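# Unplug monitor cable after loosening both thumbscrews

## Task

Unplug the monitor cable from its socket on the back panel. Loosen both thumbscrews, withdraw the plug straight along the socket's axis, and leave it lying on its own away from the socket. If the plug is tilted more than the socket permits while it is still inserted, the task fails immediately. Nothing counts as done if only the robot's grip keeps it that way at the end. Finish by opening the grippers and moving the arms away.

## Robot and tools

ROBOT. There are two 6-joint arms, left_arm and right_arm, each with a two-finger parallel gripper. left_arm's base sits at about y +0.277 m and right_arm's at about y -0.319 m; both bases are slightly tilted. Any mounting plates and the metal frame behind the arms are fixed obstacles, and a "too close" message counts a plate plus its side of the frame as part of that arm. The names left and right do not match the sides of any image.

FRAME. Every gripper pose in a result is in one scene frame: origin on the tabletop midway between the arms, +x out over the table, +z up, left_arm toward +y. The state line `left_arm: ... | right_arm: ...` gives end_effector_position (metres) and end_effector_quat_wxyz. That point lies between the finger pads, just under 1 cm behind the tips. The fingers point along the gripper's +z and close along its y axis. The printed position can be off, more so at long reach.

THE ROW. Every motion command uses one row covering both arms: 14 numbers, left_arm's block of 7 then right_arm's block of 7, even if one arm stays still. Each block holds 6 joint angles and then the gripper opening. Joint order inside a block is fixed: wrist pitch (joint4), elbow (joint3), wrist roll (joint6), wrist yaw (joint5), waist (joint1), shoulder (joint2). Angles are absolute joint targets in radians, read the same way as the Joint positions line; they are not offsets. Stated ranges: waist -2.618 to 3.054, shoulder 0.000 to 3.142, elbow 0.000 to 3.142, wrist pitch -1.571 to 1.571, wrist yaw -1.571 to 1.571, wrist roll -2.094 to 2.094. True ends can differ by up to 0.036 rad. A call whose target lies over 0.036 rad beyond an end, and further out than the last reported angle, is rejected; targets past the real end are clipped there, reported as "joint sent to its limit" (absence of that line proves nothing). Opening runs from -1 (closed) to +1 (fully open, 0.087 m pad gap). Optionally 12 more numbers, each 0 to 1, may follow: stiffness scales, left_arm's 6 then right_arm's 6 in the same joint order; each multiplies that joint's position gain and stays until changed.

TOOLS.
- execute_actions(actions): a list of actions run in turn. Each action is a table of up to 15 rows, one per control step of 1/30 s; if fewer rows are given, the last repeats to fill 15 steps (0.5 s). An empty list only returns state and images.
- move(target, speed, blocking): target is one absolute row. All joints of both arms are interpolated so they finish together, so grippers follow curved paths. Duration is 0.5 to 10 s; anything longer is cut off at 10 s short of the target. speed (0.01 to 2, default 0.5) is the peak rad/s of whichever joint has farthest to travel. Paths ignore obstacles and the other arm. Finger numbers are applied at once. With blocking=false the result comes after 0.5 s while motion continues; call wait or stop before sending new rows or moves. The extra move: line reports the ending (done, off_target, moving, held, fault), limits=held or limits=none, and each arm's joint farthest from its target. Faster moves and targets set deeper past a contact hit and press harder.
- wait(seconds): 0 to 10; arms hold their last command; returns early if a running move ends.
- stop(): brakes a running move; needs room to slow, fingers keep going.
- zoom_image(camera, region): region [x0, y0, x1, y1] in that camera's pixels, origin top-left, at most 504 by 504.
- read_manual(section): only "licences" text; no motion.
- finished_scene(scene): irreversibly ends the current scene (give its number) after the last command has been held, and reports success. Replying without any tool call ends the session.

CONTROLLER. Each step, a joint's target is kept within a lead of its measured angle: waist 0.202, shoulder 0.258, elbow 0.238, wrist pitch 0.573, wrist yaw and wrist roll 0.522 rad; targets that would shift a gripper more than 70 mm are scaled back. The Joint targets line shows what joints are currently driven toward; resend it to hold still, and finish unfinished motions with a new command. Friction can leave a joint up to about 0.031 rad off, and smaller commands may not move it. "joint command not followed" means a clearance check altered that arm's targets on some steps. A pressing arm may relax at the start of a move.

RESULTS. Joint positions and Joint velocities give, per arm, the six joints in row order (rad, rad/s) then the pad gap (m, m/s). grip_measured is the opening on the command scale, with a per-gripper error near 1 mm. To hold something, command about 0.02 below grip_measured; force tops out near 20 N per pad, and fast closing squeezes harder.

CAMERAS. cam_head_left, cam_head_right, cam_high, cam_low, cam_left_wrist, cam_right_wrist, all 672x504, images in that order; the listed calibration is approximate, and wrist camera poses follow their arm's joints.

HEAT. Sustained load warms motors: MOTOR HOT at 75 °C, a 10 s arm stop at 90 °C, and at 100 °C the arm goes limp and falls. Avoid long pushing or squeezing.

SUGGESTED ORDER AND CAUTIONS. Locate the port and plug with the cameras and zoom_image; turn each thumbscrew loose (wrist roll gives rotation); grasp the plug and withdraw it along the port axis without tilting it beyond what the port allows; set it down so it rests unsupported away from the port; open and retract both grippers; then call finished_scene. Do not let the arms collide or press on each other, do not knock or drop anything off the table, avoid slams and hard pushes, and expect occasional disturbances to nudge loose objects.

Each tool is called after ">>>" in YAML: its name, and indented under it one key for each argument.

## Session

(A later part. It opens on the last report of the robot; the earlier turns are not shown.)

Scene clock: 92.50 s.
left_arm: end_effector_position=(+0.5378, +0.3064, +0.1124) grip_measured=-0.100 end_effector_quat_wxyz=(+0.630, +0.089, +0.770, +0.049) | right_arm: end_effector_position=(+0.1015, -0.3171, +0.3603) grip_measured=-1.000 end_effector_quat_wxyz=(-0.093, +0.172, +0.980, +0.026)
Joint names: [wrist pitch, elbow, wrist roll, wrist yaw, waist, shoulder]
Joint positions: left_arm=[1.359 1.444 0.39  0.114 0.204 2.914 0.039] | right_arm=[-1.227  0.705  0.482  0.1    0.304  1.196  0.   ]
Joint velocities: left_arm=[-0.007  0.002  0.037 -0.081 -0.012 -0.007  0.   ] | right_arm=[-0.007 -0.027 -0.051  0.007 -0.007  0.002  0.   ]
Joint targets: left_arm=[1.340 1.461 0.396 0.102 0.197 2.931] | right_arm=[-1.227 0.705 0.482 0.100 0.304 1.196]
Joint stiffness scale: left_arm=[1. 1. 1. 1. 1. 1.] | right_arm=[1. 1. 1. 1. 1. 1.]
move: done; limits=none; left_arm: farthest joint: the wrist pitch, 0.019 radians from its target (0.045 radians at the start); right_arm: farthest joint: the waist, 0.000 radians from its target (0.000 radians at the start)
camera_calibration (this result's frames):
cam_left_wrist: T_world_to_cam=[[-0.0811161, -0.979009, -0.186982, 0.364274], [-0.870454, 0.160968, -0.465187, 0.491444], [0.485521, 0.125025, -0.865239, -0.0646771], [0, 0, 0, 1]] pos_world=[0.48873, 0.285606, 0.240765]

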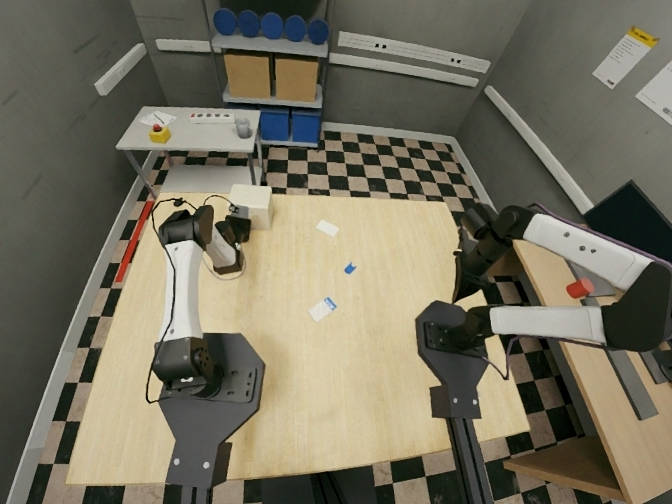

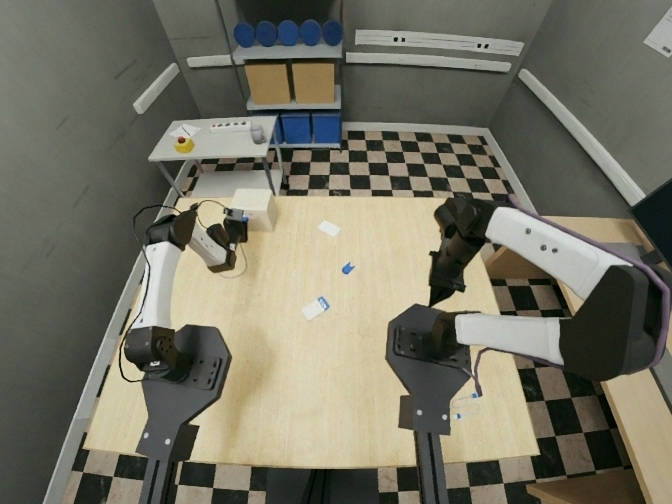

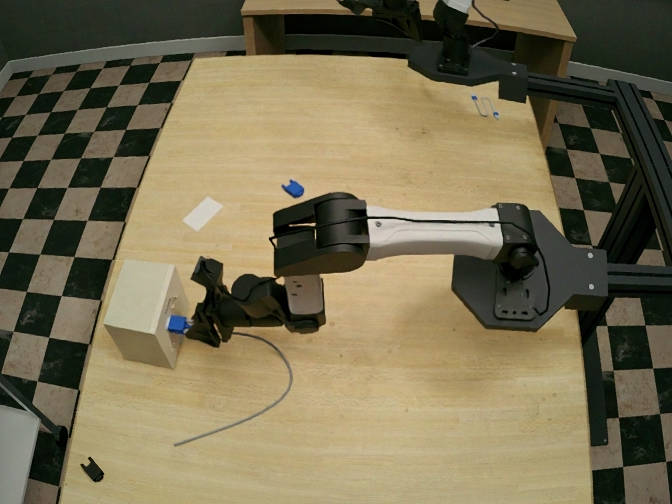

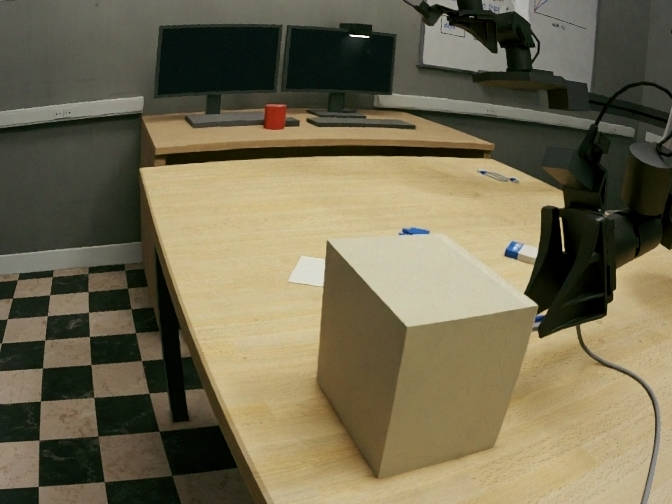

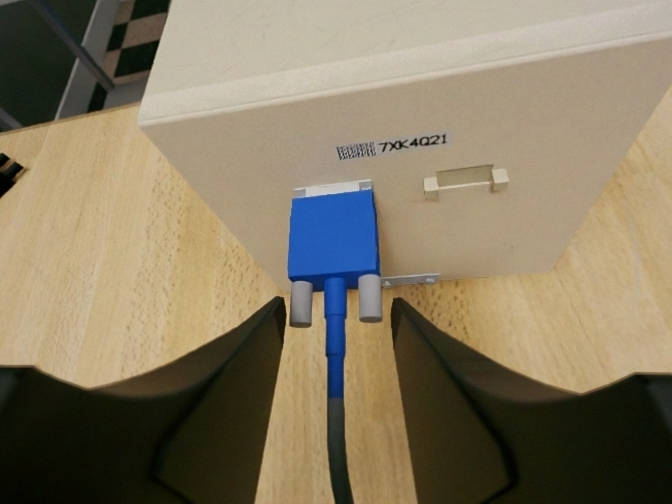

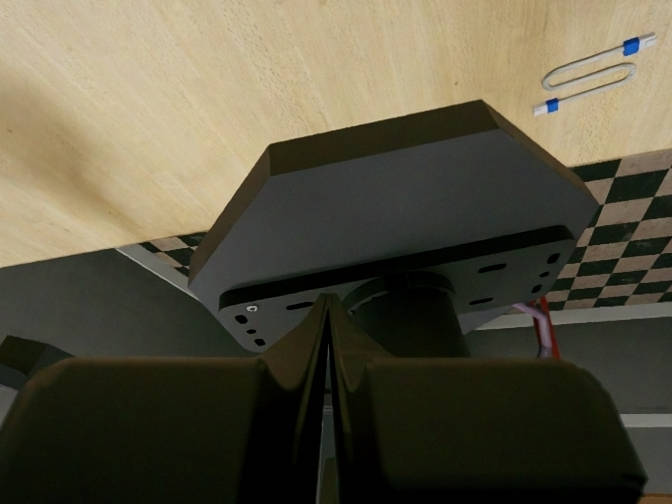

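>>> execute_actions:
  actions:
    - [[1.34,1.47,0.396,0.102,0.21,2.936,-0.15,-1.227,0.705,0.482,0.1,0.304,1.196,-1],[1.34,1.483,0.396,0.102,0.216,2.943,-0.2,-1.227,0.705,0.482,0.1,0.304,1.196,-1]]
    - [[1.34,1.483,0.396,0.102,0.216,2.943,-0.24,-1.227,0.705,0.482,0.1,0.304,1.196,-1],[1.34,1.483,0.396,0.102,0.216,2.943,-0.26,-1.227,0.705,0.482,0.1,0.304,1.196,-1],[1.34,1.483,0.396,0.102,0.216,2.943,-0.28,-1.227,0.705,0.482,0.1,0.304,1.196,-1],[1.34,1.483,0.396,0.102,0.216,2.943,-0.3,-1.227,0.705,0.482,0.1,0.304,1.196,-1],[1.34,1.483,0.396,0.102,0.216,2.943,-0.33,-1.227,0.705,0.482,0.1,0.304,1.196,-1]]

>>> move:
  target: [1.37,1.512,-0.02,0.254,0.278,2.957,-0.33,-1.227,0.705,0.482,0.1,0.304,1.196,-1]
  speed: 0.3

Scene clock: 94.13 s.
left_arm: end_effector_position=(+0.5427, +0.3071, +0.1140) grip_measured=-0.294 end_effector_quat_wxyz=(+0.635, +0.089, +0.766, +0.050) | right_arm: end_effector_position=(+0.1015, -0.3171, +0.3603) grip_measured=-1.000 end_effector_quat_wxyz=(-0.093, +0.172, +0.980, +0.026)
Joint names: [wrist pitch, elbow, wrist roll, wrist yaw, waist, shoulder]
Joint positions: left_arm=[1.357 1.467 0.39  0.115 0.204 2.922 0.031] | right_arm=[-1.227  0.705  0.482  0.1    0.304  1.196  0.   ]
Joint velocities: left_arm=[-0.051 -0.017 -0.022 -0.037  0.002 -0.017 -0.   ] | right_arm=[-0.081 -0.007 -0.051  0.022 -0.017 -0.002  0.   ]
Joint targets: left_arm=[1.340 1.483 0.396 0.102 0.216 2.943] | right_arm=[-1.227 0.705 0.482 0.100 0.304 1.196]
Joint stiffness scale: left_arm=[1. 1. 1. 1. 1. 1.] | right_arm=[1. 1. 1. 1. 1. 1.]
camera_calibration (this result's frames):
cam_left_wrist: T_world_to_cam=[[-0.077486, -0.978803, -0.189581, 0.363908], [-0.86479, 0.160608, -0.475756, 0.494558], [0.496119, 0.127084, -0.858904, -0.072953], [0, 0, 0, 1]] pos_world=[0.49208, 0.286035, 0.241619]

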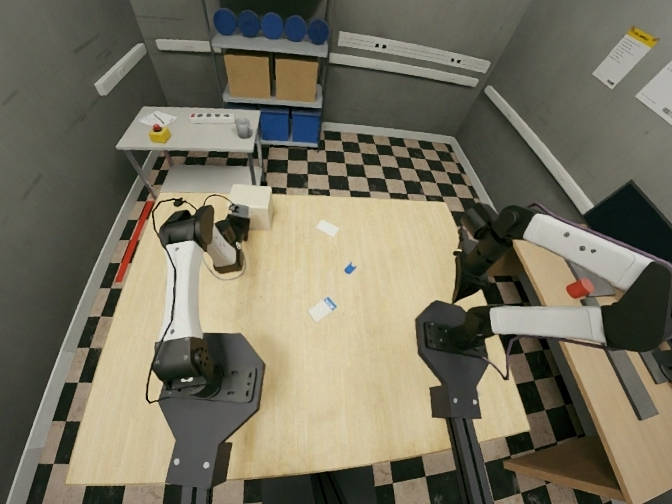

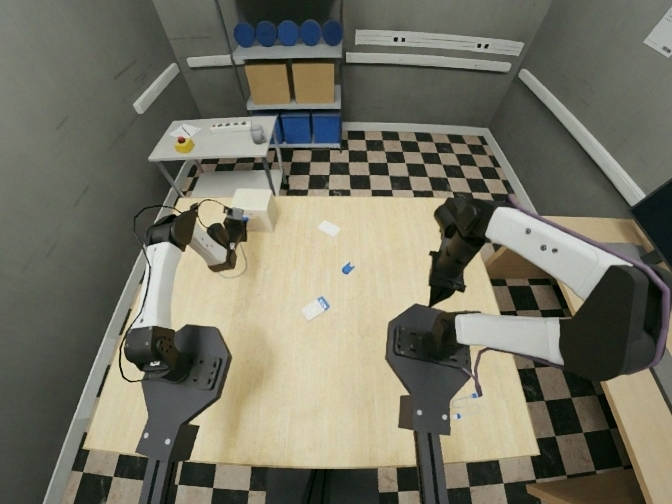

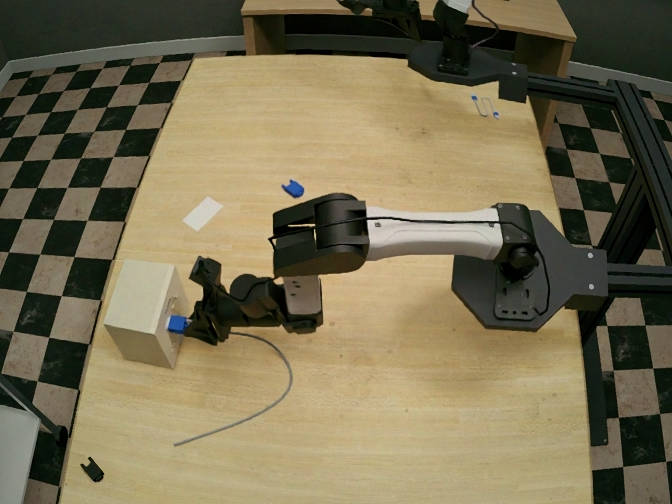

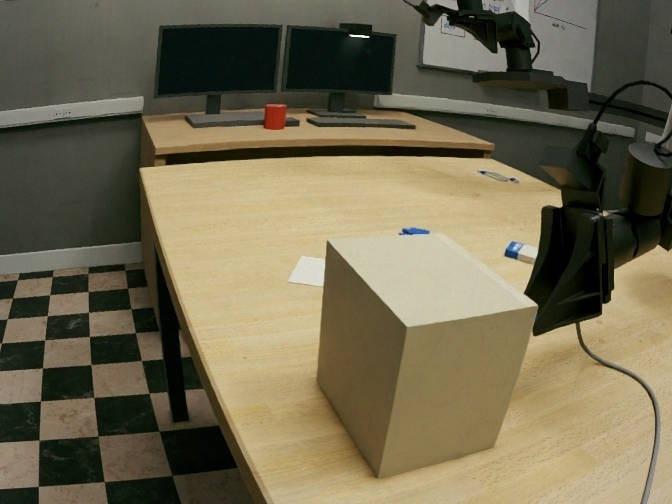

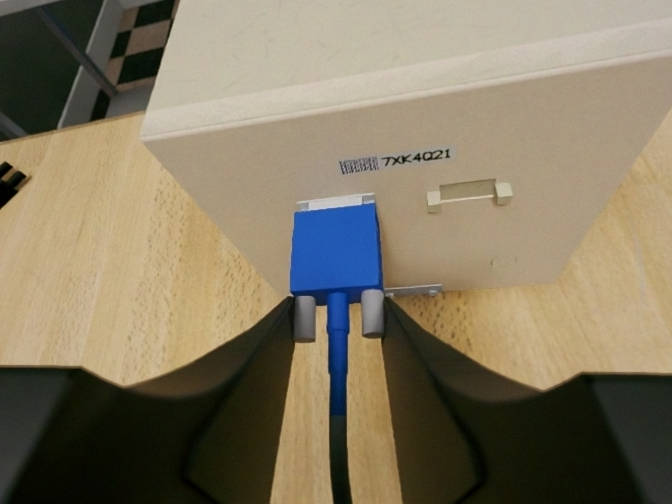

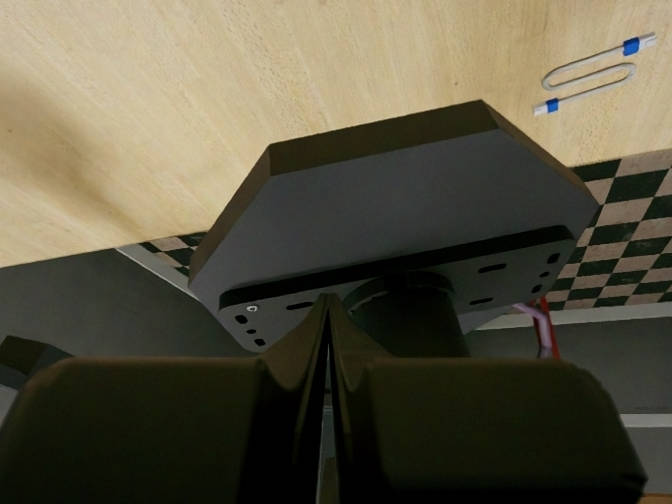

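Scene clock: 96.17 s.
left_arm: end_effector_position=(+0.5426, +0.3056, +0.1086) grip_measured=-0.298 end_effector_quat_wxyz=(+0.636, -0.043, +0.764, -0.102) | right_arm: end_effector_position=(+0.1015, -0.3171, +0.3603) grip_measured=-1.000 end_effector_quat_wxyz=(-0.093, +0.172, +0.980, +0.026)
Joint names: [wrist pitch, elbow, wrist roll, wrist yaw, waist, shoulder]
Joint positions: left_arm=[ 1.345  1.503 -0.002  0.244  0.266  2.943  0.031] | right_arm=[-1.227  0.705  0.482  0.1    0.304  1.196  0.   ]
Joint velocities: left_arm=[ 0.007  0.007 -0.051  0.007  0.007  0.007  0.   ] | right_arm=[-0.051  0.002 -0.022  0.037 -0.017  0.007  0.   ]
Joint targets: left_arm=[1.370 1.512 -0.020 0.254 0.278 2.957] | right_arm=[-1.227 0.705 0.482 0.100 0.304 1.196]
Joint stiffness scale: left_arm=[1. 1. 1. 1. 1. 1.] | right_arm=[1. 1. 1. 1. 1. 1.]
move: off_target (left_arm); limits=none; left_arm: farthest joint: the wrist pitch, 0.025 radians from its target (0.013 radians at the start); right_arm: farthest joint: the waist, 0.000 radians from its target (0.000 radians at the start)
camera_calibration (this result's frames):
cam_left_wrist: T_world_to_cam=[[-0.0694622, -0.975287, 0.209739, 0.312626], [-0.870151, -0.0435857, -0.490855, 0.559118], [0.487866, -0.2166, -0.845619, 0.0307457], [0, 0, 0, 1]] pos_world=[0.493232, 0.335929, 0.234875]

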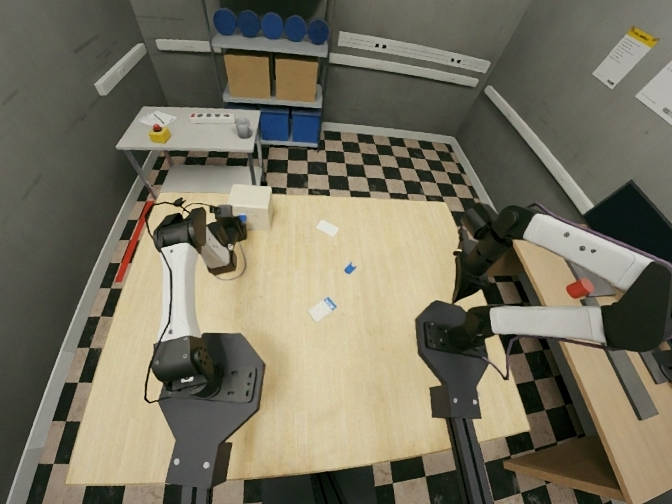

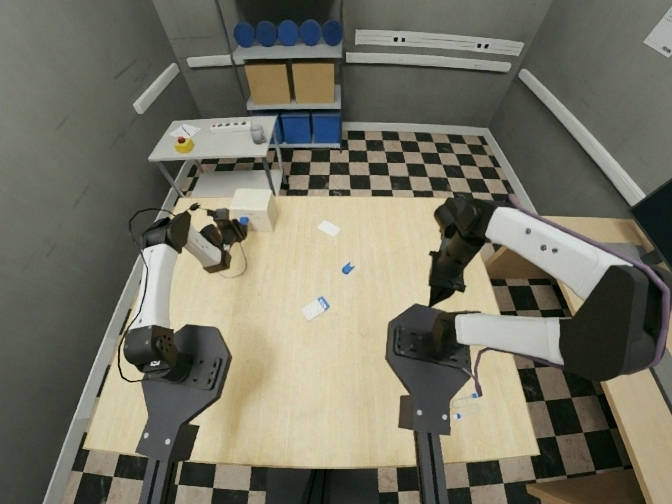

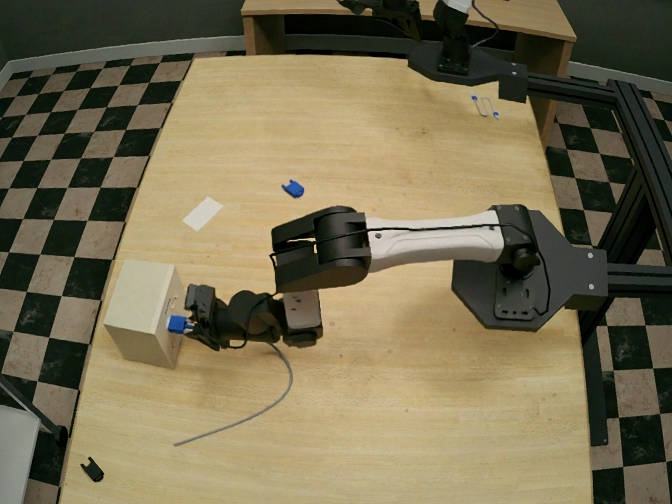

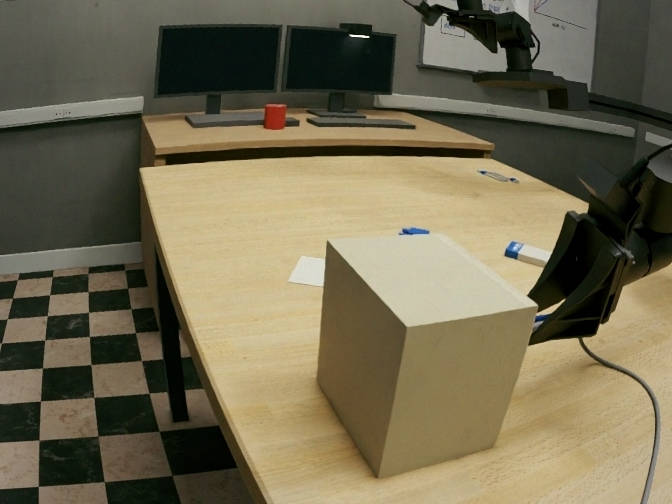

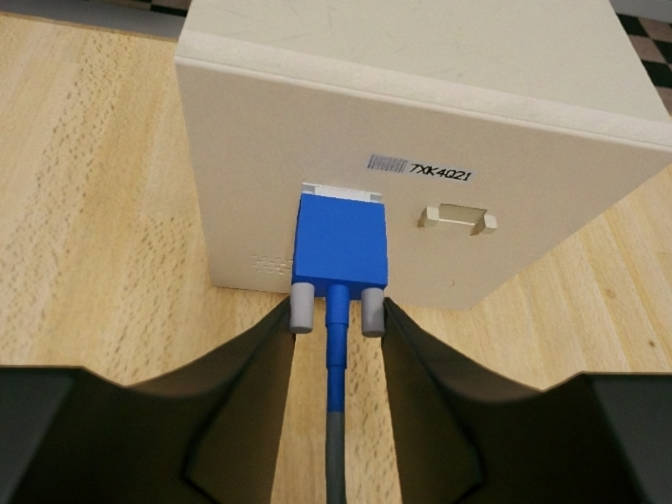

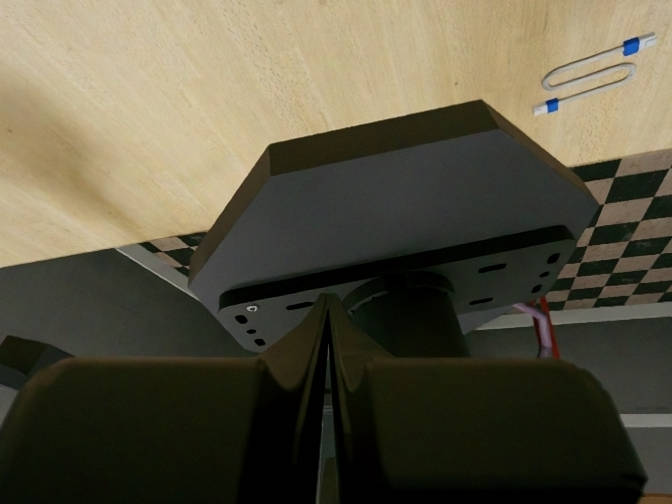

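>>> execute_actions:
  actions:
    - [[1.37,1.512,-0.02,0.254,0.278,2.957,-0.08,-1.227,0.705,0.482,0.1,0.304,1.196,-1],[1.37,1.512,-0.02,0.254,0.278,2.957,-0.08,-1.227,0.705,0.482,0.1,0.304,1.196,-1],[1.376,1.48,0.2,0.2,0.25,2.93,-0.08,-1.227,0.705,0.482,0.1,0.304,1.196,-1],[1.376,1.47,0.3,0.17,0.24,2.926,-0.08,-1.227,0.705,0.482,0.1,0.304,1.196,-1],[1.376,1.46,0.4,0.14,0.23,2.92,-0.08,-1.227,0.705,0.482,0.1,0.304,1.196,-1],[1.376,1.45,0.5,0.11,0.22,2.915,-0.08,-1.227,0.705,0.482,0.1,0.304,1.196,-1],[1.376,1.448,0.5,0.09,0.21,2.913,-0.08,-1.227,0.705,0.482,0.1,0.304,1.196,-1],[1.376,1.448,0.396,0.104,0.199,2.913,-0.08,-1.227,0.705,0.482,0.1,0.304,1.196,-1]]

>>> execute_actions:
  actions:
    - [[1.376,1.448,0.396,0.104,0.199,2.913,-0.22,-1.227,0.705,0.482,0.1,0.304,1.196,-1],[1.376,1.448,0.396,0.104,0.199,2.913,-0.22,-1.227,0.705,0.482,0.1,0.304,1.196,-1],[1.376,1.448,0.396,0.104,0.199,2.913,-0.25,-1.227,0.705,0.482,0.1,0.304,1.196,-1],[1.376,1.448,0.396,0.104,0.199,2.913,-0.28,-1.227,0.705,0.482,0.1,0.304,1.196,-1],[1.376,1.448,0.396,0.104,0.199,2.913,-0.3,-1.227,0.705,0.482,0.1,0.304,1.196,-1],[1.376,1.448,0.396,0.104,0.199,2.913,-0.33,-1.227,0.705,0.482,0.1,0.304,1.196,-1]]
    - [[1.35,1.485,0.3,0.15,0.22,2.941,-0.33,-1.227,0.705,0.482,0.1,0.304,1.196,-1],[1.348,1.488,0.23,0.17,0.226,2.943,-0.33,-1.227,0.705,0.482,0.1,0.304,1.196,-1],[1.346,1.491,0.19,0.183,0.232,2.944,-0.33,-1.227,0.705,0.482,0.1,0.304,1.196,-1],[1.344,1.494,0.15,0.195,0.238,2.946,-0.33,-1.227,0.705,0.482,0.1,0.304,1.196,-1],[1.342,1.497,0.11,0.208,0.243,2.947,-0.33,-1.227,0.705,0.482,0.1,0.304,1.196,-1],[1.34,1.5,0.07,0.22,0.249,2.949,-0.33,-1.227,0.705,0.482,0.1,0.304,1.196,-1],[1.338,1.503,0.03,0.232,0.255,2.95,-0.33,-1.227,0.705,0.482,0.1,0.304,1.196,-1],[1.336,1.506,-0.01,0.245,0.261,2.952,-0.33,-1.227,0.705,0.482,0.1,0.304,1.196,-1],[1.334,1.509,-0.05,0.257,0.266,2.954,-0.33,-1.227,0.705,0.482,0.1,0.304,1.196,-1],[1.332,1.512,-0.09,0.27,0.272,2.955,-0.33,-1.227,0.705,0.482,0.1,0.304,1.196,-1],[1.33,1.515,-0.12,0.28,0.278,2.957,-0.33,-1.227,0.705,0.482,0.1,0.304,1.196,-1],[1.33,1.515,-0.02,0.254,0.278,2.957,-0.33,-1.227,0.705,0.482,0.1,0.304,1.196,-1]]

>>> zoom_image:
  camera: "cam_left_wrist"
  region: [260, 200, 420, 360]

Scene clock: 98.23 s.
left_arm: end_effector_position=(+0.5440, +0.3048, +0.1175) grip_measured=-0.080 end_effector_quat_wxyz=(+0.641, +0.084, +0.762, +0.042) | right_arm: end_effector_position=(+0.1015, -0.3171, +0.3603) grip_measured=-1.000 end_effector_quat_wxyz=(-0.093, +0.172, +0.980, +0.026)
Joint names: [wrist pitch, elbow, wrist roll, wrist yaw, waist, shoulder]
Joint positions: left_arm=[1.371 1.467 0.371 0.124 0.203 2.922 0.04 ] | right_arm=[-1.227  0.705  0.482  0.1    0.304  1.196  0.   ]
Joint velocities: left_arm=[-0.007 -0.002  0.125 -0.154 -0.012 -0.002 -0.   ] | right_arm=[ 0.007 -0.002 -0.037  0.051 -0.002 -0.007  0.   ]
Joint targets: left_arm=[1.376 1.448 0.396 0.104 0.199 2.913] | right_arm=[-1.227 0.705 0.482 0.100 0.304 1.196]
Joint stiffness scale: left_arm=[1. 1. 1. 1. 1. 1.] | right_arm=[1. 1. 1. 1. 1. 1.]
camera_calibration (this result's frames):
cam_left_wrist: T_world_to_cam=[[-0.0788818, -0.981983, -0.171717, 0.361997], [-0.857086, 0.154775, -0.491374, 0.497168], [0.509098, 0.108416, -0.853853, -0.0722008], [0, 0, 0, 1]] pos_world=[0.491428, 0.286354, 0.244807]

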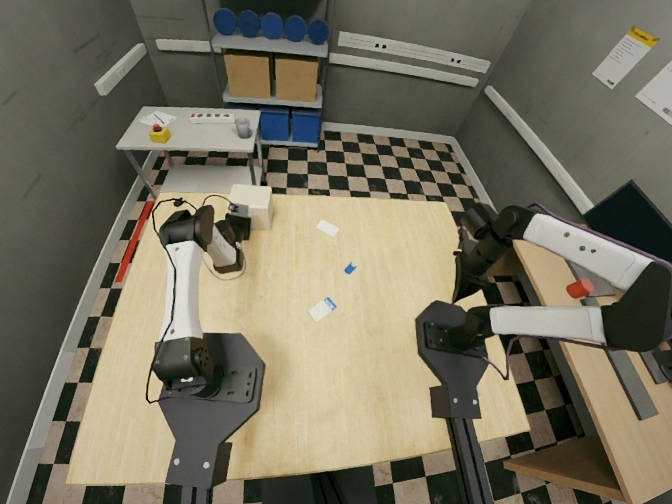

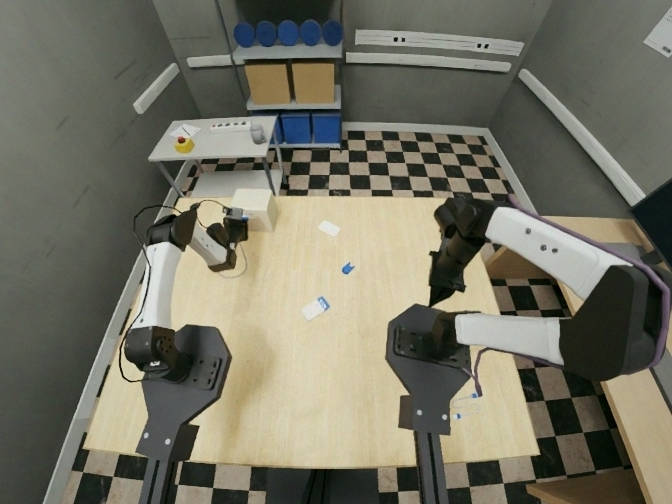

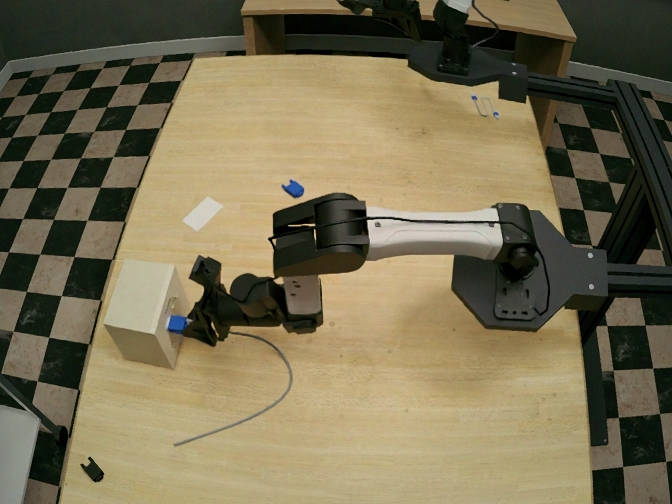

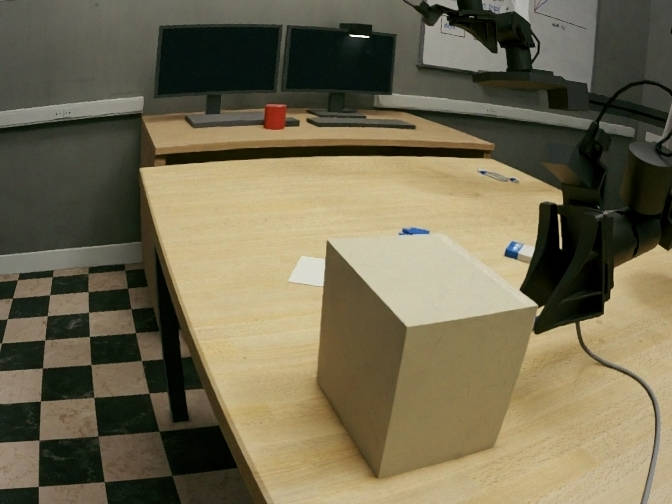

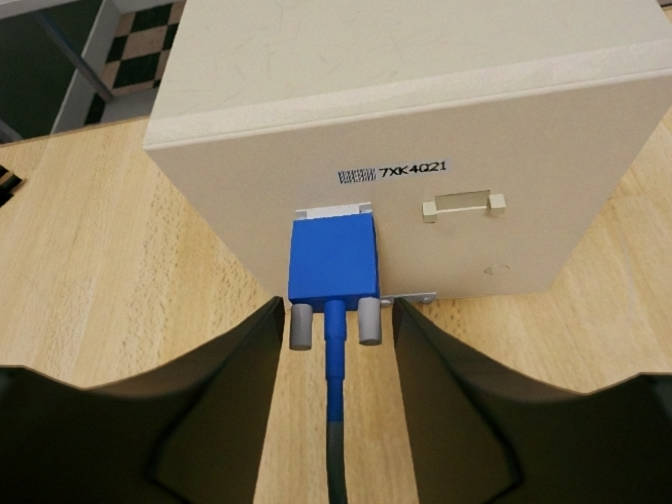

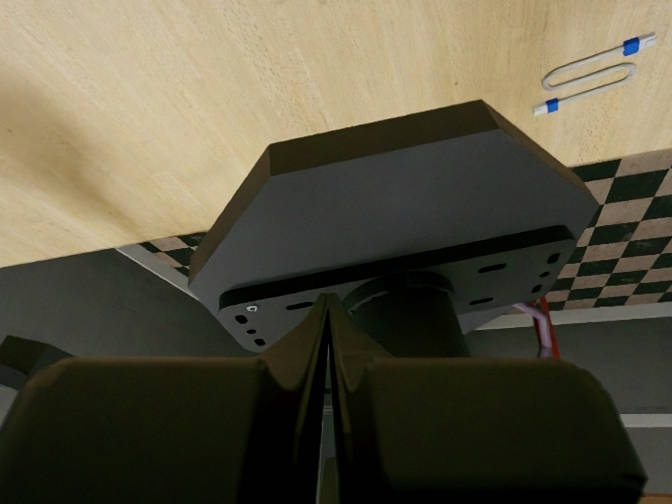

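Scene clock: 99.23 s.
left_arm: end_effector_position=(+0.5438, +0.3064, +0.1116) grip_measured=-0.290 end_effector_quat_wxyz=(+0.639, -0.037, +0.762, -0.098) | right_arm: end_effector_position=(+0.1015, -0.3171, +0.3603) grip_measured=-1.000 end_effector_quat_wxyz=(-0.093, +0.172, +0.980, +0.026)
Joint names: [wrist pitch, elbow, wrist roll, wrist yaw, waist, shoulder]
Joint positions: left_arm=[1.348 1.501 0.011 0.246 0.266 2.937 0.031] | right_arm=[-1.227  0.705  0.482  0.1    0.304  1.196  0.   ]
Joint velocities: left_arm=[ 0.007  0.017 -0.198  0.037  0.022 -0.012 -0.001] | right_arm=[-0.037 -0.012  0.007 -0.022 -0.002 -0.002  0.   ]
Joint targets: left_arm=[1.330 1.515 -0.020 0.254 0.278 2.957] | right_arm=[-1.227 0.705 0.482 0.100 0.304 1.196]
Joint stiffness scale: left_arm=[1. 1. 1. 1. 1. 1.] | right_arm=[1. 1. 1. 1. 1. 1.]
camera_calibration (this result's frames):
cam_left_wrist: T_world_to_cam=[[-0.0746508, -0.977642, 0.196577, 0.317834], [-0.866471, -0.0339862, -0.498069, 0.557559], [0.493614, -0.20751, -0.844562, 0.0268978], [0, 0, 0, 1]] pos_world=[0.493558, 0.335259, 0.237941]

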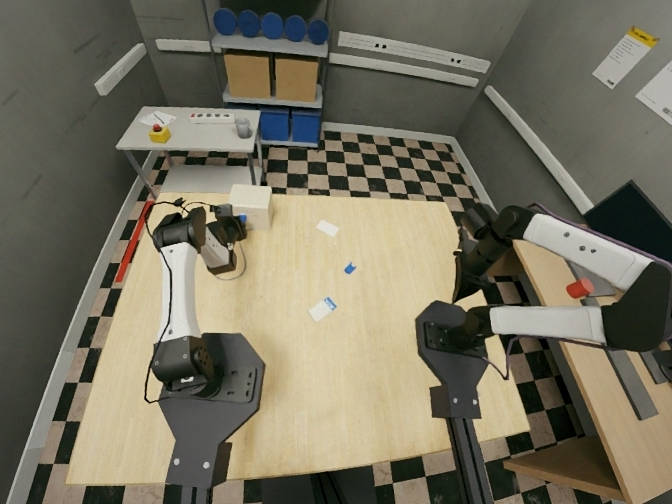

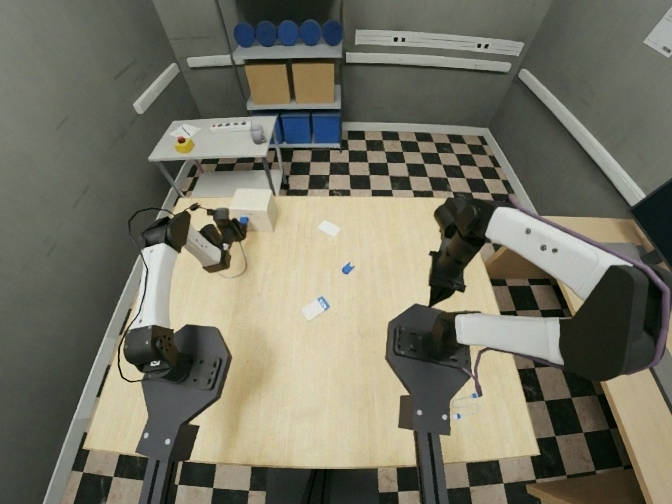

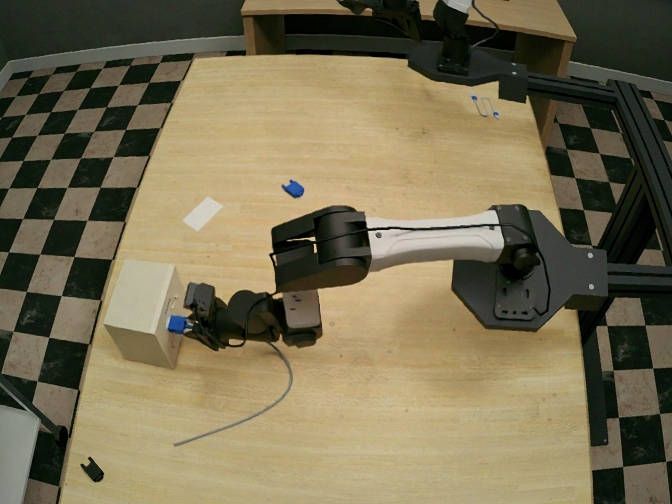

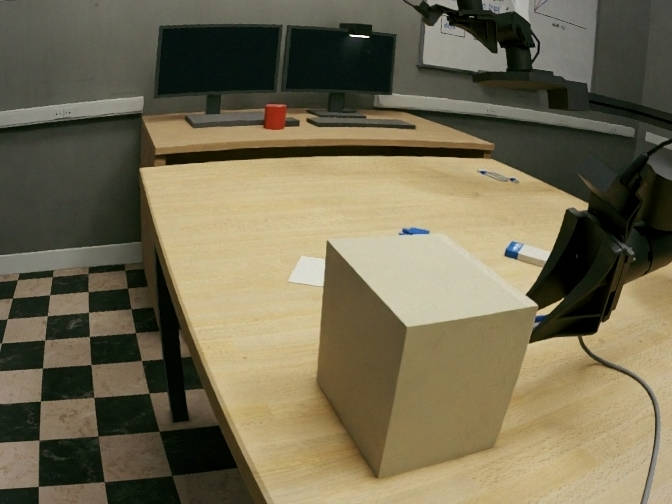

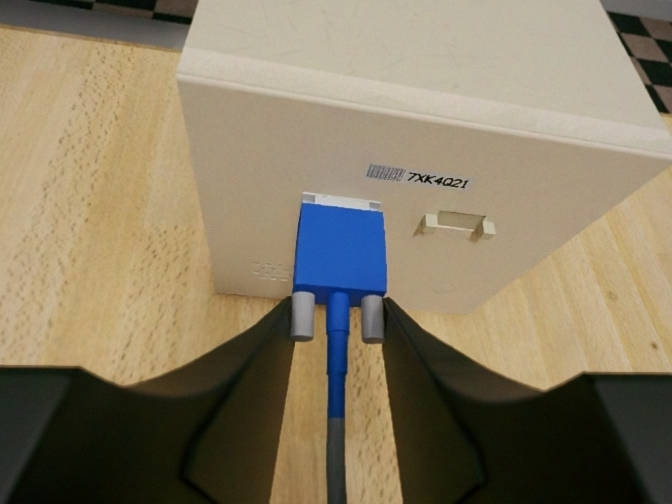

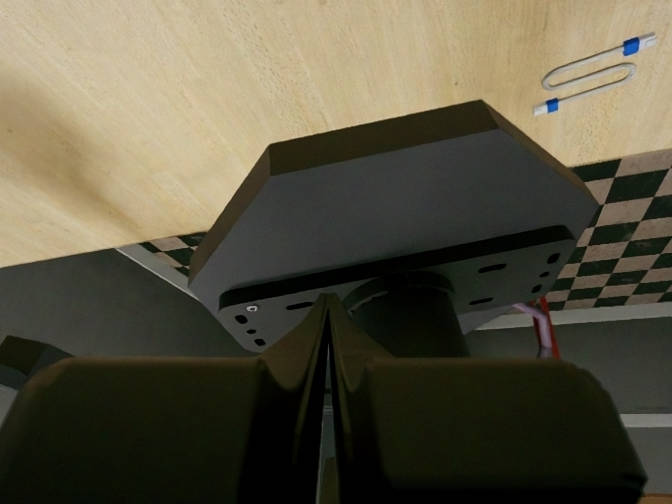

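Region (260, 200, 420, 360) of cam_left_wrist's 672x504 image, scaled by 3.150, with more detail than that image has.

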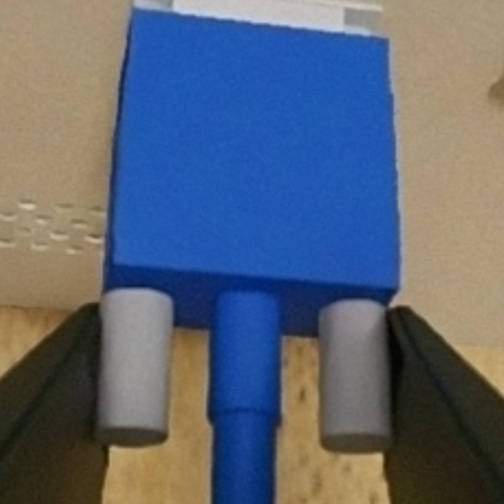

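>>> execute_actions:
  actions:
    - [[1.33,1.507,-0.02,0.254,0.278,2.953,-0.08,-1.227,0.705,0.482,0.1,0.304,1.196,-1],[1.33,1.507,-0.02,0.254,0.278,2.953,-0.08,-1.227,0.705,0.482,0.1,0.304,1.196,-1],[1.376,1.47,0.2,0.19,0.25,2.926,-0.08,-1.227,0.705,0.482,0.1,0.304,1.196,-1],[1.376,1.46,0.3,0.15,0.24,2.92,-0.08,-1.227,0.705,0.482,0.1,0.304,1.196,-1],[1.376,1.45,0.4,0.11,0.23,2.915,-0.08,-1.227,0.705,0.482,0.1,0.304,1.196,-1],[1.376,1.44,0.5,0.07,0.22,2.909,-0.08,-1.227,0.705,0.482,0.1,0.304,1.196,-1],[1.376,1.44,0.55,0.06,0.21,2.909,-0.08,-1.227,0.705,0.482,0.1,0.304,1.196,-1],[1.376,1.44,0.5,0.08,0.203,2.909,-0.12,-1.227,0.705,0.482,0.1,0.304,1.196,-1],[1.376,1.44,0.4,0.104,0.203,2.909,-0.18,-1.227,0.705,0.482,0.1,0.304,1.196,-1],[1.376,1.44,0.4,0.104,0.203,2.909,-0.22,-1.227,0.705,0.482,0.1,0.304,1.196,-1],[1.376,1.44,0.4,0.104,0.203,2.909,-0.25,-1.227,0.705,0.482,0.1,0.304,1.196,-1],[1.376,1.44,0.4,0.104,0.203,2.909,-0.28,-1.227,0.705,0.482,0.1,0.304,1.196,-1],[1.376,1.44,0.4,0.104,0.203,2.909,-0.33,-1.227,0.705,0.482,0.1,0.304,1.196,-1]]
    - [[1.35,1.477,0.3,0.15,0.22,2.937,-0.33,-1.227,0.705,0.482,0.1,0.304,1.196,-1],[1.348,1.48,0.23,0.17,0.226,2.939,-0.33,-1.227,0.705,0.482,0.1,0.304,1.196,-1],[1.346,1.483,0.19,0.183,0.232,2.94,-0.33,-1.227,0.705,0.482,0.1,0.304,1.196,-1],[1.344,1.486,0.15,0.195,0.238,2.942,-0.33,-1.227,0.705,0.482,0.1,0.304,1.196,-1],[1.342,1.489,0.11,0.208,0.243,2.943,-0.33,-1.227,0.705,0.482,0.1,0.304,1.196,-1],[1.34,1.492,0.07,0.22,0.249,2.945,-0.33,-1.227,0.705,0.482,0.1,0.304,1.196,-1],[1.338,1.495,0.03,0.232,0.255,2.946,-0.33,-1.227,0.705,0.482,0.1,0.304,1.196,-1],[1.336,1.498,-0.01,0.245,0.261,2.948,-0.33,-1.227,0.705,0.482,0.1,0.304,1.196,-1],[1.334,1.501,-0.05,0.257,0.266,2.95,-0.33,-1.227,0.705,0.482,0.1,0.304,1.196,-1],[1.332,1.504,-0.09,0.27,0.272,2.951,-0.33,-1.227,0.705,0.482,0.1,0.304,1.196,-1],[1.33,1.507,-0.12,0.28,0.278,2.953,-0.33,-1.227,0.705,0.482,0.1,0.304,1.196,-1],[1.33,1.507,-0.02,0.254,0.278,2.953,-0.33,-1.227,0.705,0.482,0.1,0.304,1.196,-1]]
    - [[1.33,1.507,-0.02,0.254,0.278,2.953,-0.08,-1.227,0.705,0.482,0.1,0.304,1.196,-1],[1.33,1.507,-0.02,0.254,0.278,2.953,-0.08,-1.227,0.705,0.482,0.1,0.304,1.196,-1],[1.376,1.47,0.2,0.19,0.25,2.926,-0.08,-1.227,0.705,0.482,0.1,0.304,1.196,-1],[1.376,1.46,0.3,0.15,0.24,2.92,-0.08,-1.227,0.705,0.482,0.1,0.304,1.196,-1],[1.376,1.45,0.4,0.11,0.23,2.915,-0.08,-1.227,0.705,0.482,0.1,0.304,1.196,-1],[1.376,1.44,0.5,0.07,0.22,2.909,-0.08,-1.227,0.705,0.482,0.1,0.304,1.196,-1],[1.376,1.44,0.55,0.06,0.21,2.909,-0.08,-1.227,0.705,0.482,0.1,0.304,1.196,-1],[1.376,1.44,0.5,0.08,0.203,2.909,-0.12,-1.227,0.705,0.482,0.1,0.304,1.196,-1],[1.376,1.44,0.4,0.104,0.203,2.909,-0.18,-1.227,0.705,0.482,0.1,0.304,1.196,-1],[1.376,1.44,0.4,0.104,0.203,2.909,-0.22,-1.227,0.705,0.482,0.1,0.304,1.196,-1],[1.376,1.44,0.4,0.104,0.203,2.909,-0.25,-1.227,0.705,0.482,0.1,0.304,1.196,-1],[1.376,1.44,0.4,0.104,0.203,2.909,-0.28,-1.227,0.705,0.482,0.1,0.304,1.196,-1],[1.376,1.44,0.4,0.104,0.203,2.909,-0.33,-1.227,0.705,0.482,0.1,0.304,1.196,-1]]
    - [[1.35,1.477,0.3,0.15,0.22,2.937,-0.33,-1.227,0.705,0.482,0.1,0.304,1.196,-1],[1.348,1.48,0.23,0.17,0.226,2.939,-0.33,-1.227,0.705,0.482,0.1,0.304,1.196,-1],[1.346,1.483,0.19,0.183,0.232,2.94,-0.33,-1.227,0.705,0.482,0.1,0.304,1.196,-1],[1.344,1.486,0.15,0.195,0.238,2.942,-0.33,-1.227,0.705,0.482,0.1,0.304,1.196,-1],[1.342,1.489,0.11,0.208,0.243,2.943,-0.33,-1.227,0.705,0.482,0.1,0.304,1.196,-1],[1.34,1.492,0.07,0.22,0.249,2.945,-0.33,-1.227,0.705,0.482,0.1,0.304,1.196,-1],[1.338,1.495,0.03,0.232,0.255,2.946,-0.33,-1.227,0.705,0.482,0.1,0.304,1.196,-1],[1.336,1.498,-0.01,0.245,0.261,2.948,-0.33,-1.227,0.705,0.482,0.1,0.304,1.196,-1],[1.334,1.501,-0.05,0.257,0.266,2.95,-0.33,-1.227,0.705,0.482,0.1,0.304,1.196,-1],[1.332,1.504,-0.09,0.27,0.272,2.951,-0.33,-1.227,0.705,0.482,0.1,0.304,1.196,-1],[1.33,1.507,-0.12,0.28,0.278,2.953,-0.33,-1.227,0.705,0.482,0.1,0.304,1.196,-1],[1.33,1.507,-0.02,0.254,0.278,2.953,-0.33,-1.227,0.705,0.482,0.1,0.304,1.196,-1]]
    - [[1.33,1.507,-0.02,0.254,0.278,2.953,-0.08,-1.227,0.705,0.482,0.1,0.304,1.196,-1],[1.33,1.507,-0.02,0.254,0.278,2.953,-0.08,-1.227,0.705,0.482,0.1,0.304,1.196,-1],[1.376,1.47,0.2,0.19,0.25,2.926,-0.08,-1.227,0.705,0.482,0.1,0.304,1.196,-1],[1.376,1.46,0.3,0.15,0.24,2.92,-0.08,-1.227,0.705,0.482,0.1,0.304,1.196,-1],[1.376,1.45,0.4,0.11,0.23,2.915,-0.08,-1.227,0.705,0.482,0.1,0.304,1.196,-1],[1.376,1.44,0.5,0.07,0.22,2.909,-0.08,-1.227,0.705,0.482,0.1,0.304,1.196,-1],[1.376,1.44,0.55,0.06,0.21,2.909,-0.08,-1.227,0.705,0.482,0.1,0.304,1.196,-1],[1.376,1.44,0.5,0.08,0.203,2.909,-0.12,-1.227,0.705,0.482,0.1,0.304,1.196,-1],[1.376,1.44,0.4,0.104,0.203,2.909,-0.18,-1.227,0.705,0.482,0.1,0.304,1.196,-1],[1.376,1.44,0.4,0.104,0.203,2.909,-0.22,-1.227,0.705,0.482,0.1,0.304,1.196,-1],[1.376,1.44,0.4,0.104,0.203,2.909,-0.25,-1.227,0.705,0.482,0.1,0.304,1.196,-1],[1.376,1.44,0.4,0.104,0.203,2.909,-0.28,-1.227,0.705,0.482,0.1,0.304,1.196,-1],[1.376,1.44,0.4,0.104,0.203,2.909,-0.33,-1.227,0.705,0.482,0.1,0.304,1.196,-1]]
    - [[1.35,1.477,0.3,0.15,0.22,2.937,-0.33,-1.227,0.705,0.482,0.1,0.304,1.196,-1],[1.348,1.48,0.23,0.17,0.226,2.939,-0.33,-1.227,0.705,0.482,0.1,0.304,1.196,-1],[1.346,1.483,0.19,0.183,0.232,2.94,-0.33,-1.227,0.705,0.482,0.1,0.304,1.196,-1],[1.344,1.486,0.15,0.195,0.238,2.942,-0.33,-1.227,0.705,0.482,0.1,0.304,1.196,-1],[1.342,1.489,0.11,0.208,0.243,2.943,-0.33,-1.227,0.705,0.482,0.1,0.304,1.196,-1],[1.34,1.492,0.07,0.22,0.249,2.945,-0.33,-1.227,0.705,0.482,0.1,0.304,1.196,-1],[1.338,1.495,0.03,0.232,0.255,2.946,-0.33,-1.227,0.705,0.482,0.1,0.304,1.196,-1],[1.336,1.498,-0.01,0.245,0.261,2.948,-0.33,-1.227,0.705,0.482,0.1,0.304,1.196,-1],[1.334,1.501,-0.05,0.257,0.266,2.95,-0.33,-1.227,0.705,0.482,0.1,0.304,1.196,-1],[1.332,1.504,-0.09,0.27,0.272,2.951,-0.33,-1.227,0.705,0.482,0.1,0.304,1.196,-1],[1.33,1.507,-0.12,0.28,0.278,2.953,-0.33,-1.227,0.705,0.482,0.1,0.304,1.196,-1],[1.33,1.507,-0.02,0.254,0.278,2.953,-0.33,-1.227,0.705,0.482,0.1,0.304,1.196,-1]]

>>> zoom_image:
  camera: "cam_left_wrist"
  region: [260, 200, 420, 360]

Scene clock: 105.07 s.
left_arm: end_effector_position=(+0.5430, +0.3065, +0.1126) grip_measured=-0.291 end_effector_quat_wxyz=(+0.638, -0.037, +0.762, -0.099) | right_arm: end_effector_position=(+0.1015, -0.3171, +0.3603) grip_measured=-1.000 end_effector_quat_wxyz=(-0.093, +0.172, +0.980, +0.026)
Joint names: [wrist pitch, elbow, wrist roll, wrist yaw, waist, shoulder]
Joint positions: left_arm=[1.349 1.494 0.009 0.247 0.266 2.932 0.031] | right_arm=[-1.227  0.705  0.482  0.1    0.304  1.196  0.   ]
Joint velocities: left_arm=[-0.037  0.012 -0.198  0.037 -0.002 -0.007 -0.001] | right_arm=[-0.022 -0.017  0.007 -0.007 -0.017 -0.012  0.   ]
Joint targets: left_arm=[1.330 1.507 -0.020 0.254 0.278 2.953] | right_arm=[-1.227 0.705 0.482 0.100 0.304 1.196]
Joint stiffness scale: left_arm=[1. 1. 1. 1. 1. 1.] | right_arm=[1. 1. 1. 1. 1. 1.]
camera_calibration (this result's frames):
cam_left_wrist: T_world_to_cam=[[-0.0747165, -0.977283, 0.198331, 0.317372], [-0.866887, -0.0346461, -0.497298, 0.557704], [0.492873, -0.209087, -0.844606, 0.0290165], [0, 0, 0, 1]] pos_world=[0.492878, 0.335552, 0.238908]

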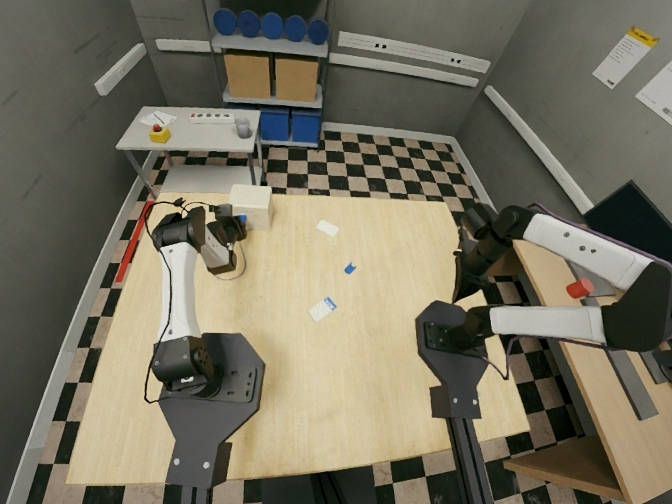

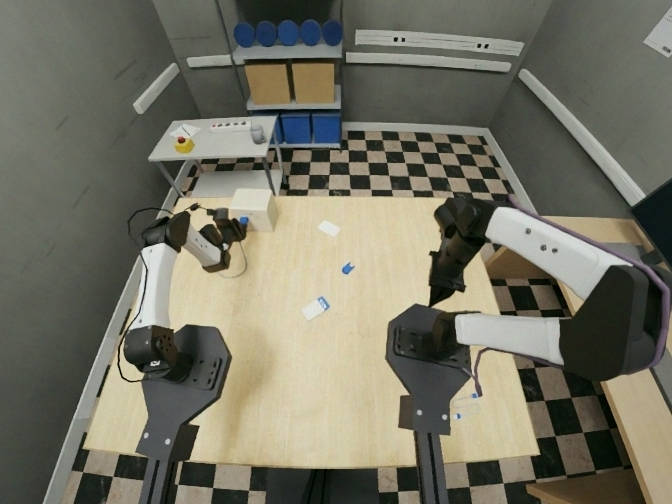

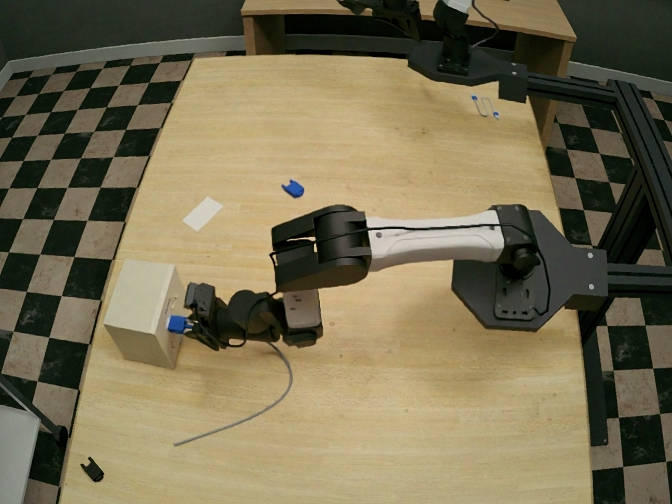

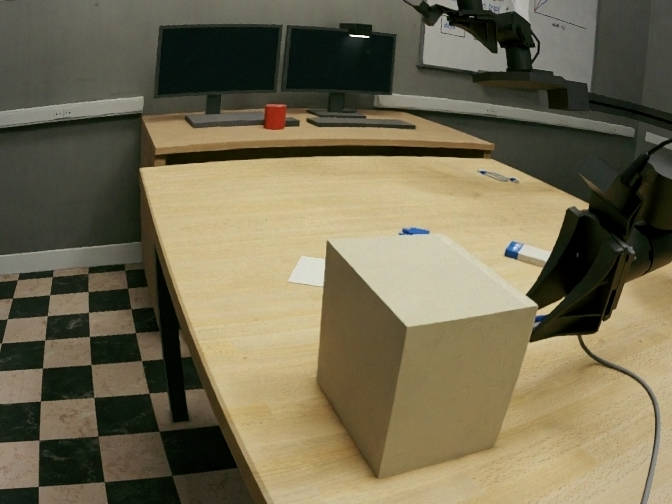

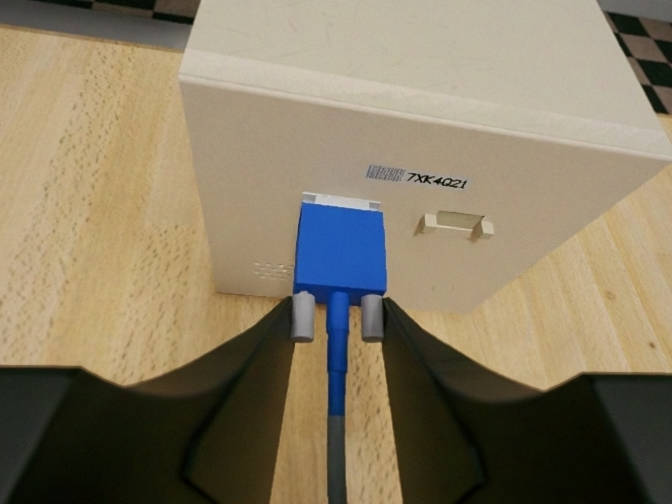

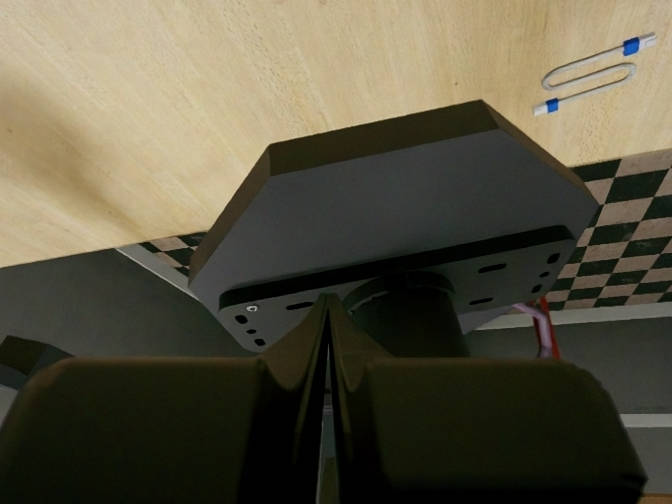

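Region (260, 200, 420, 360) of cam_left_wrist's 672x504 image, scaled by 3.150, with more detail than that image has.

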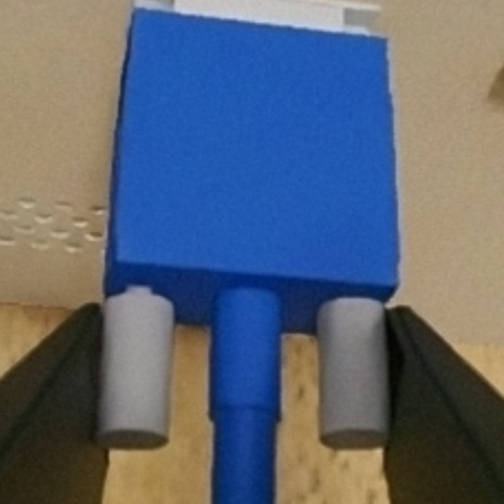

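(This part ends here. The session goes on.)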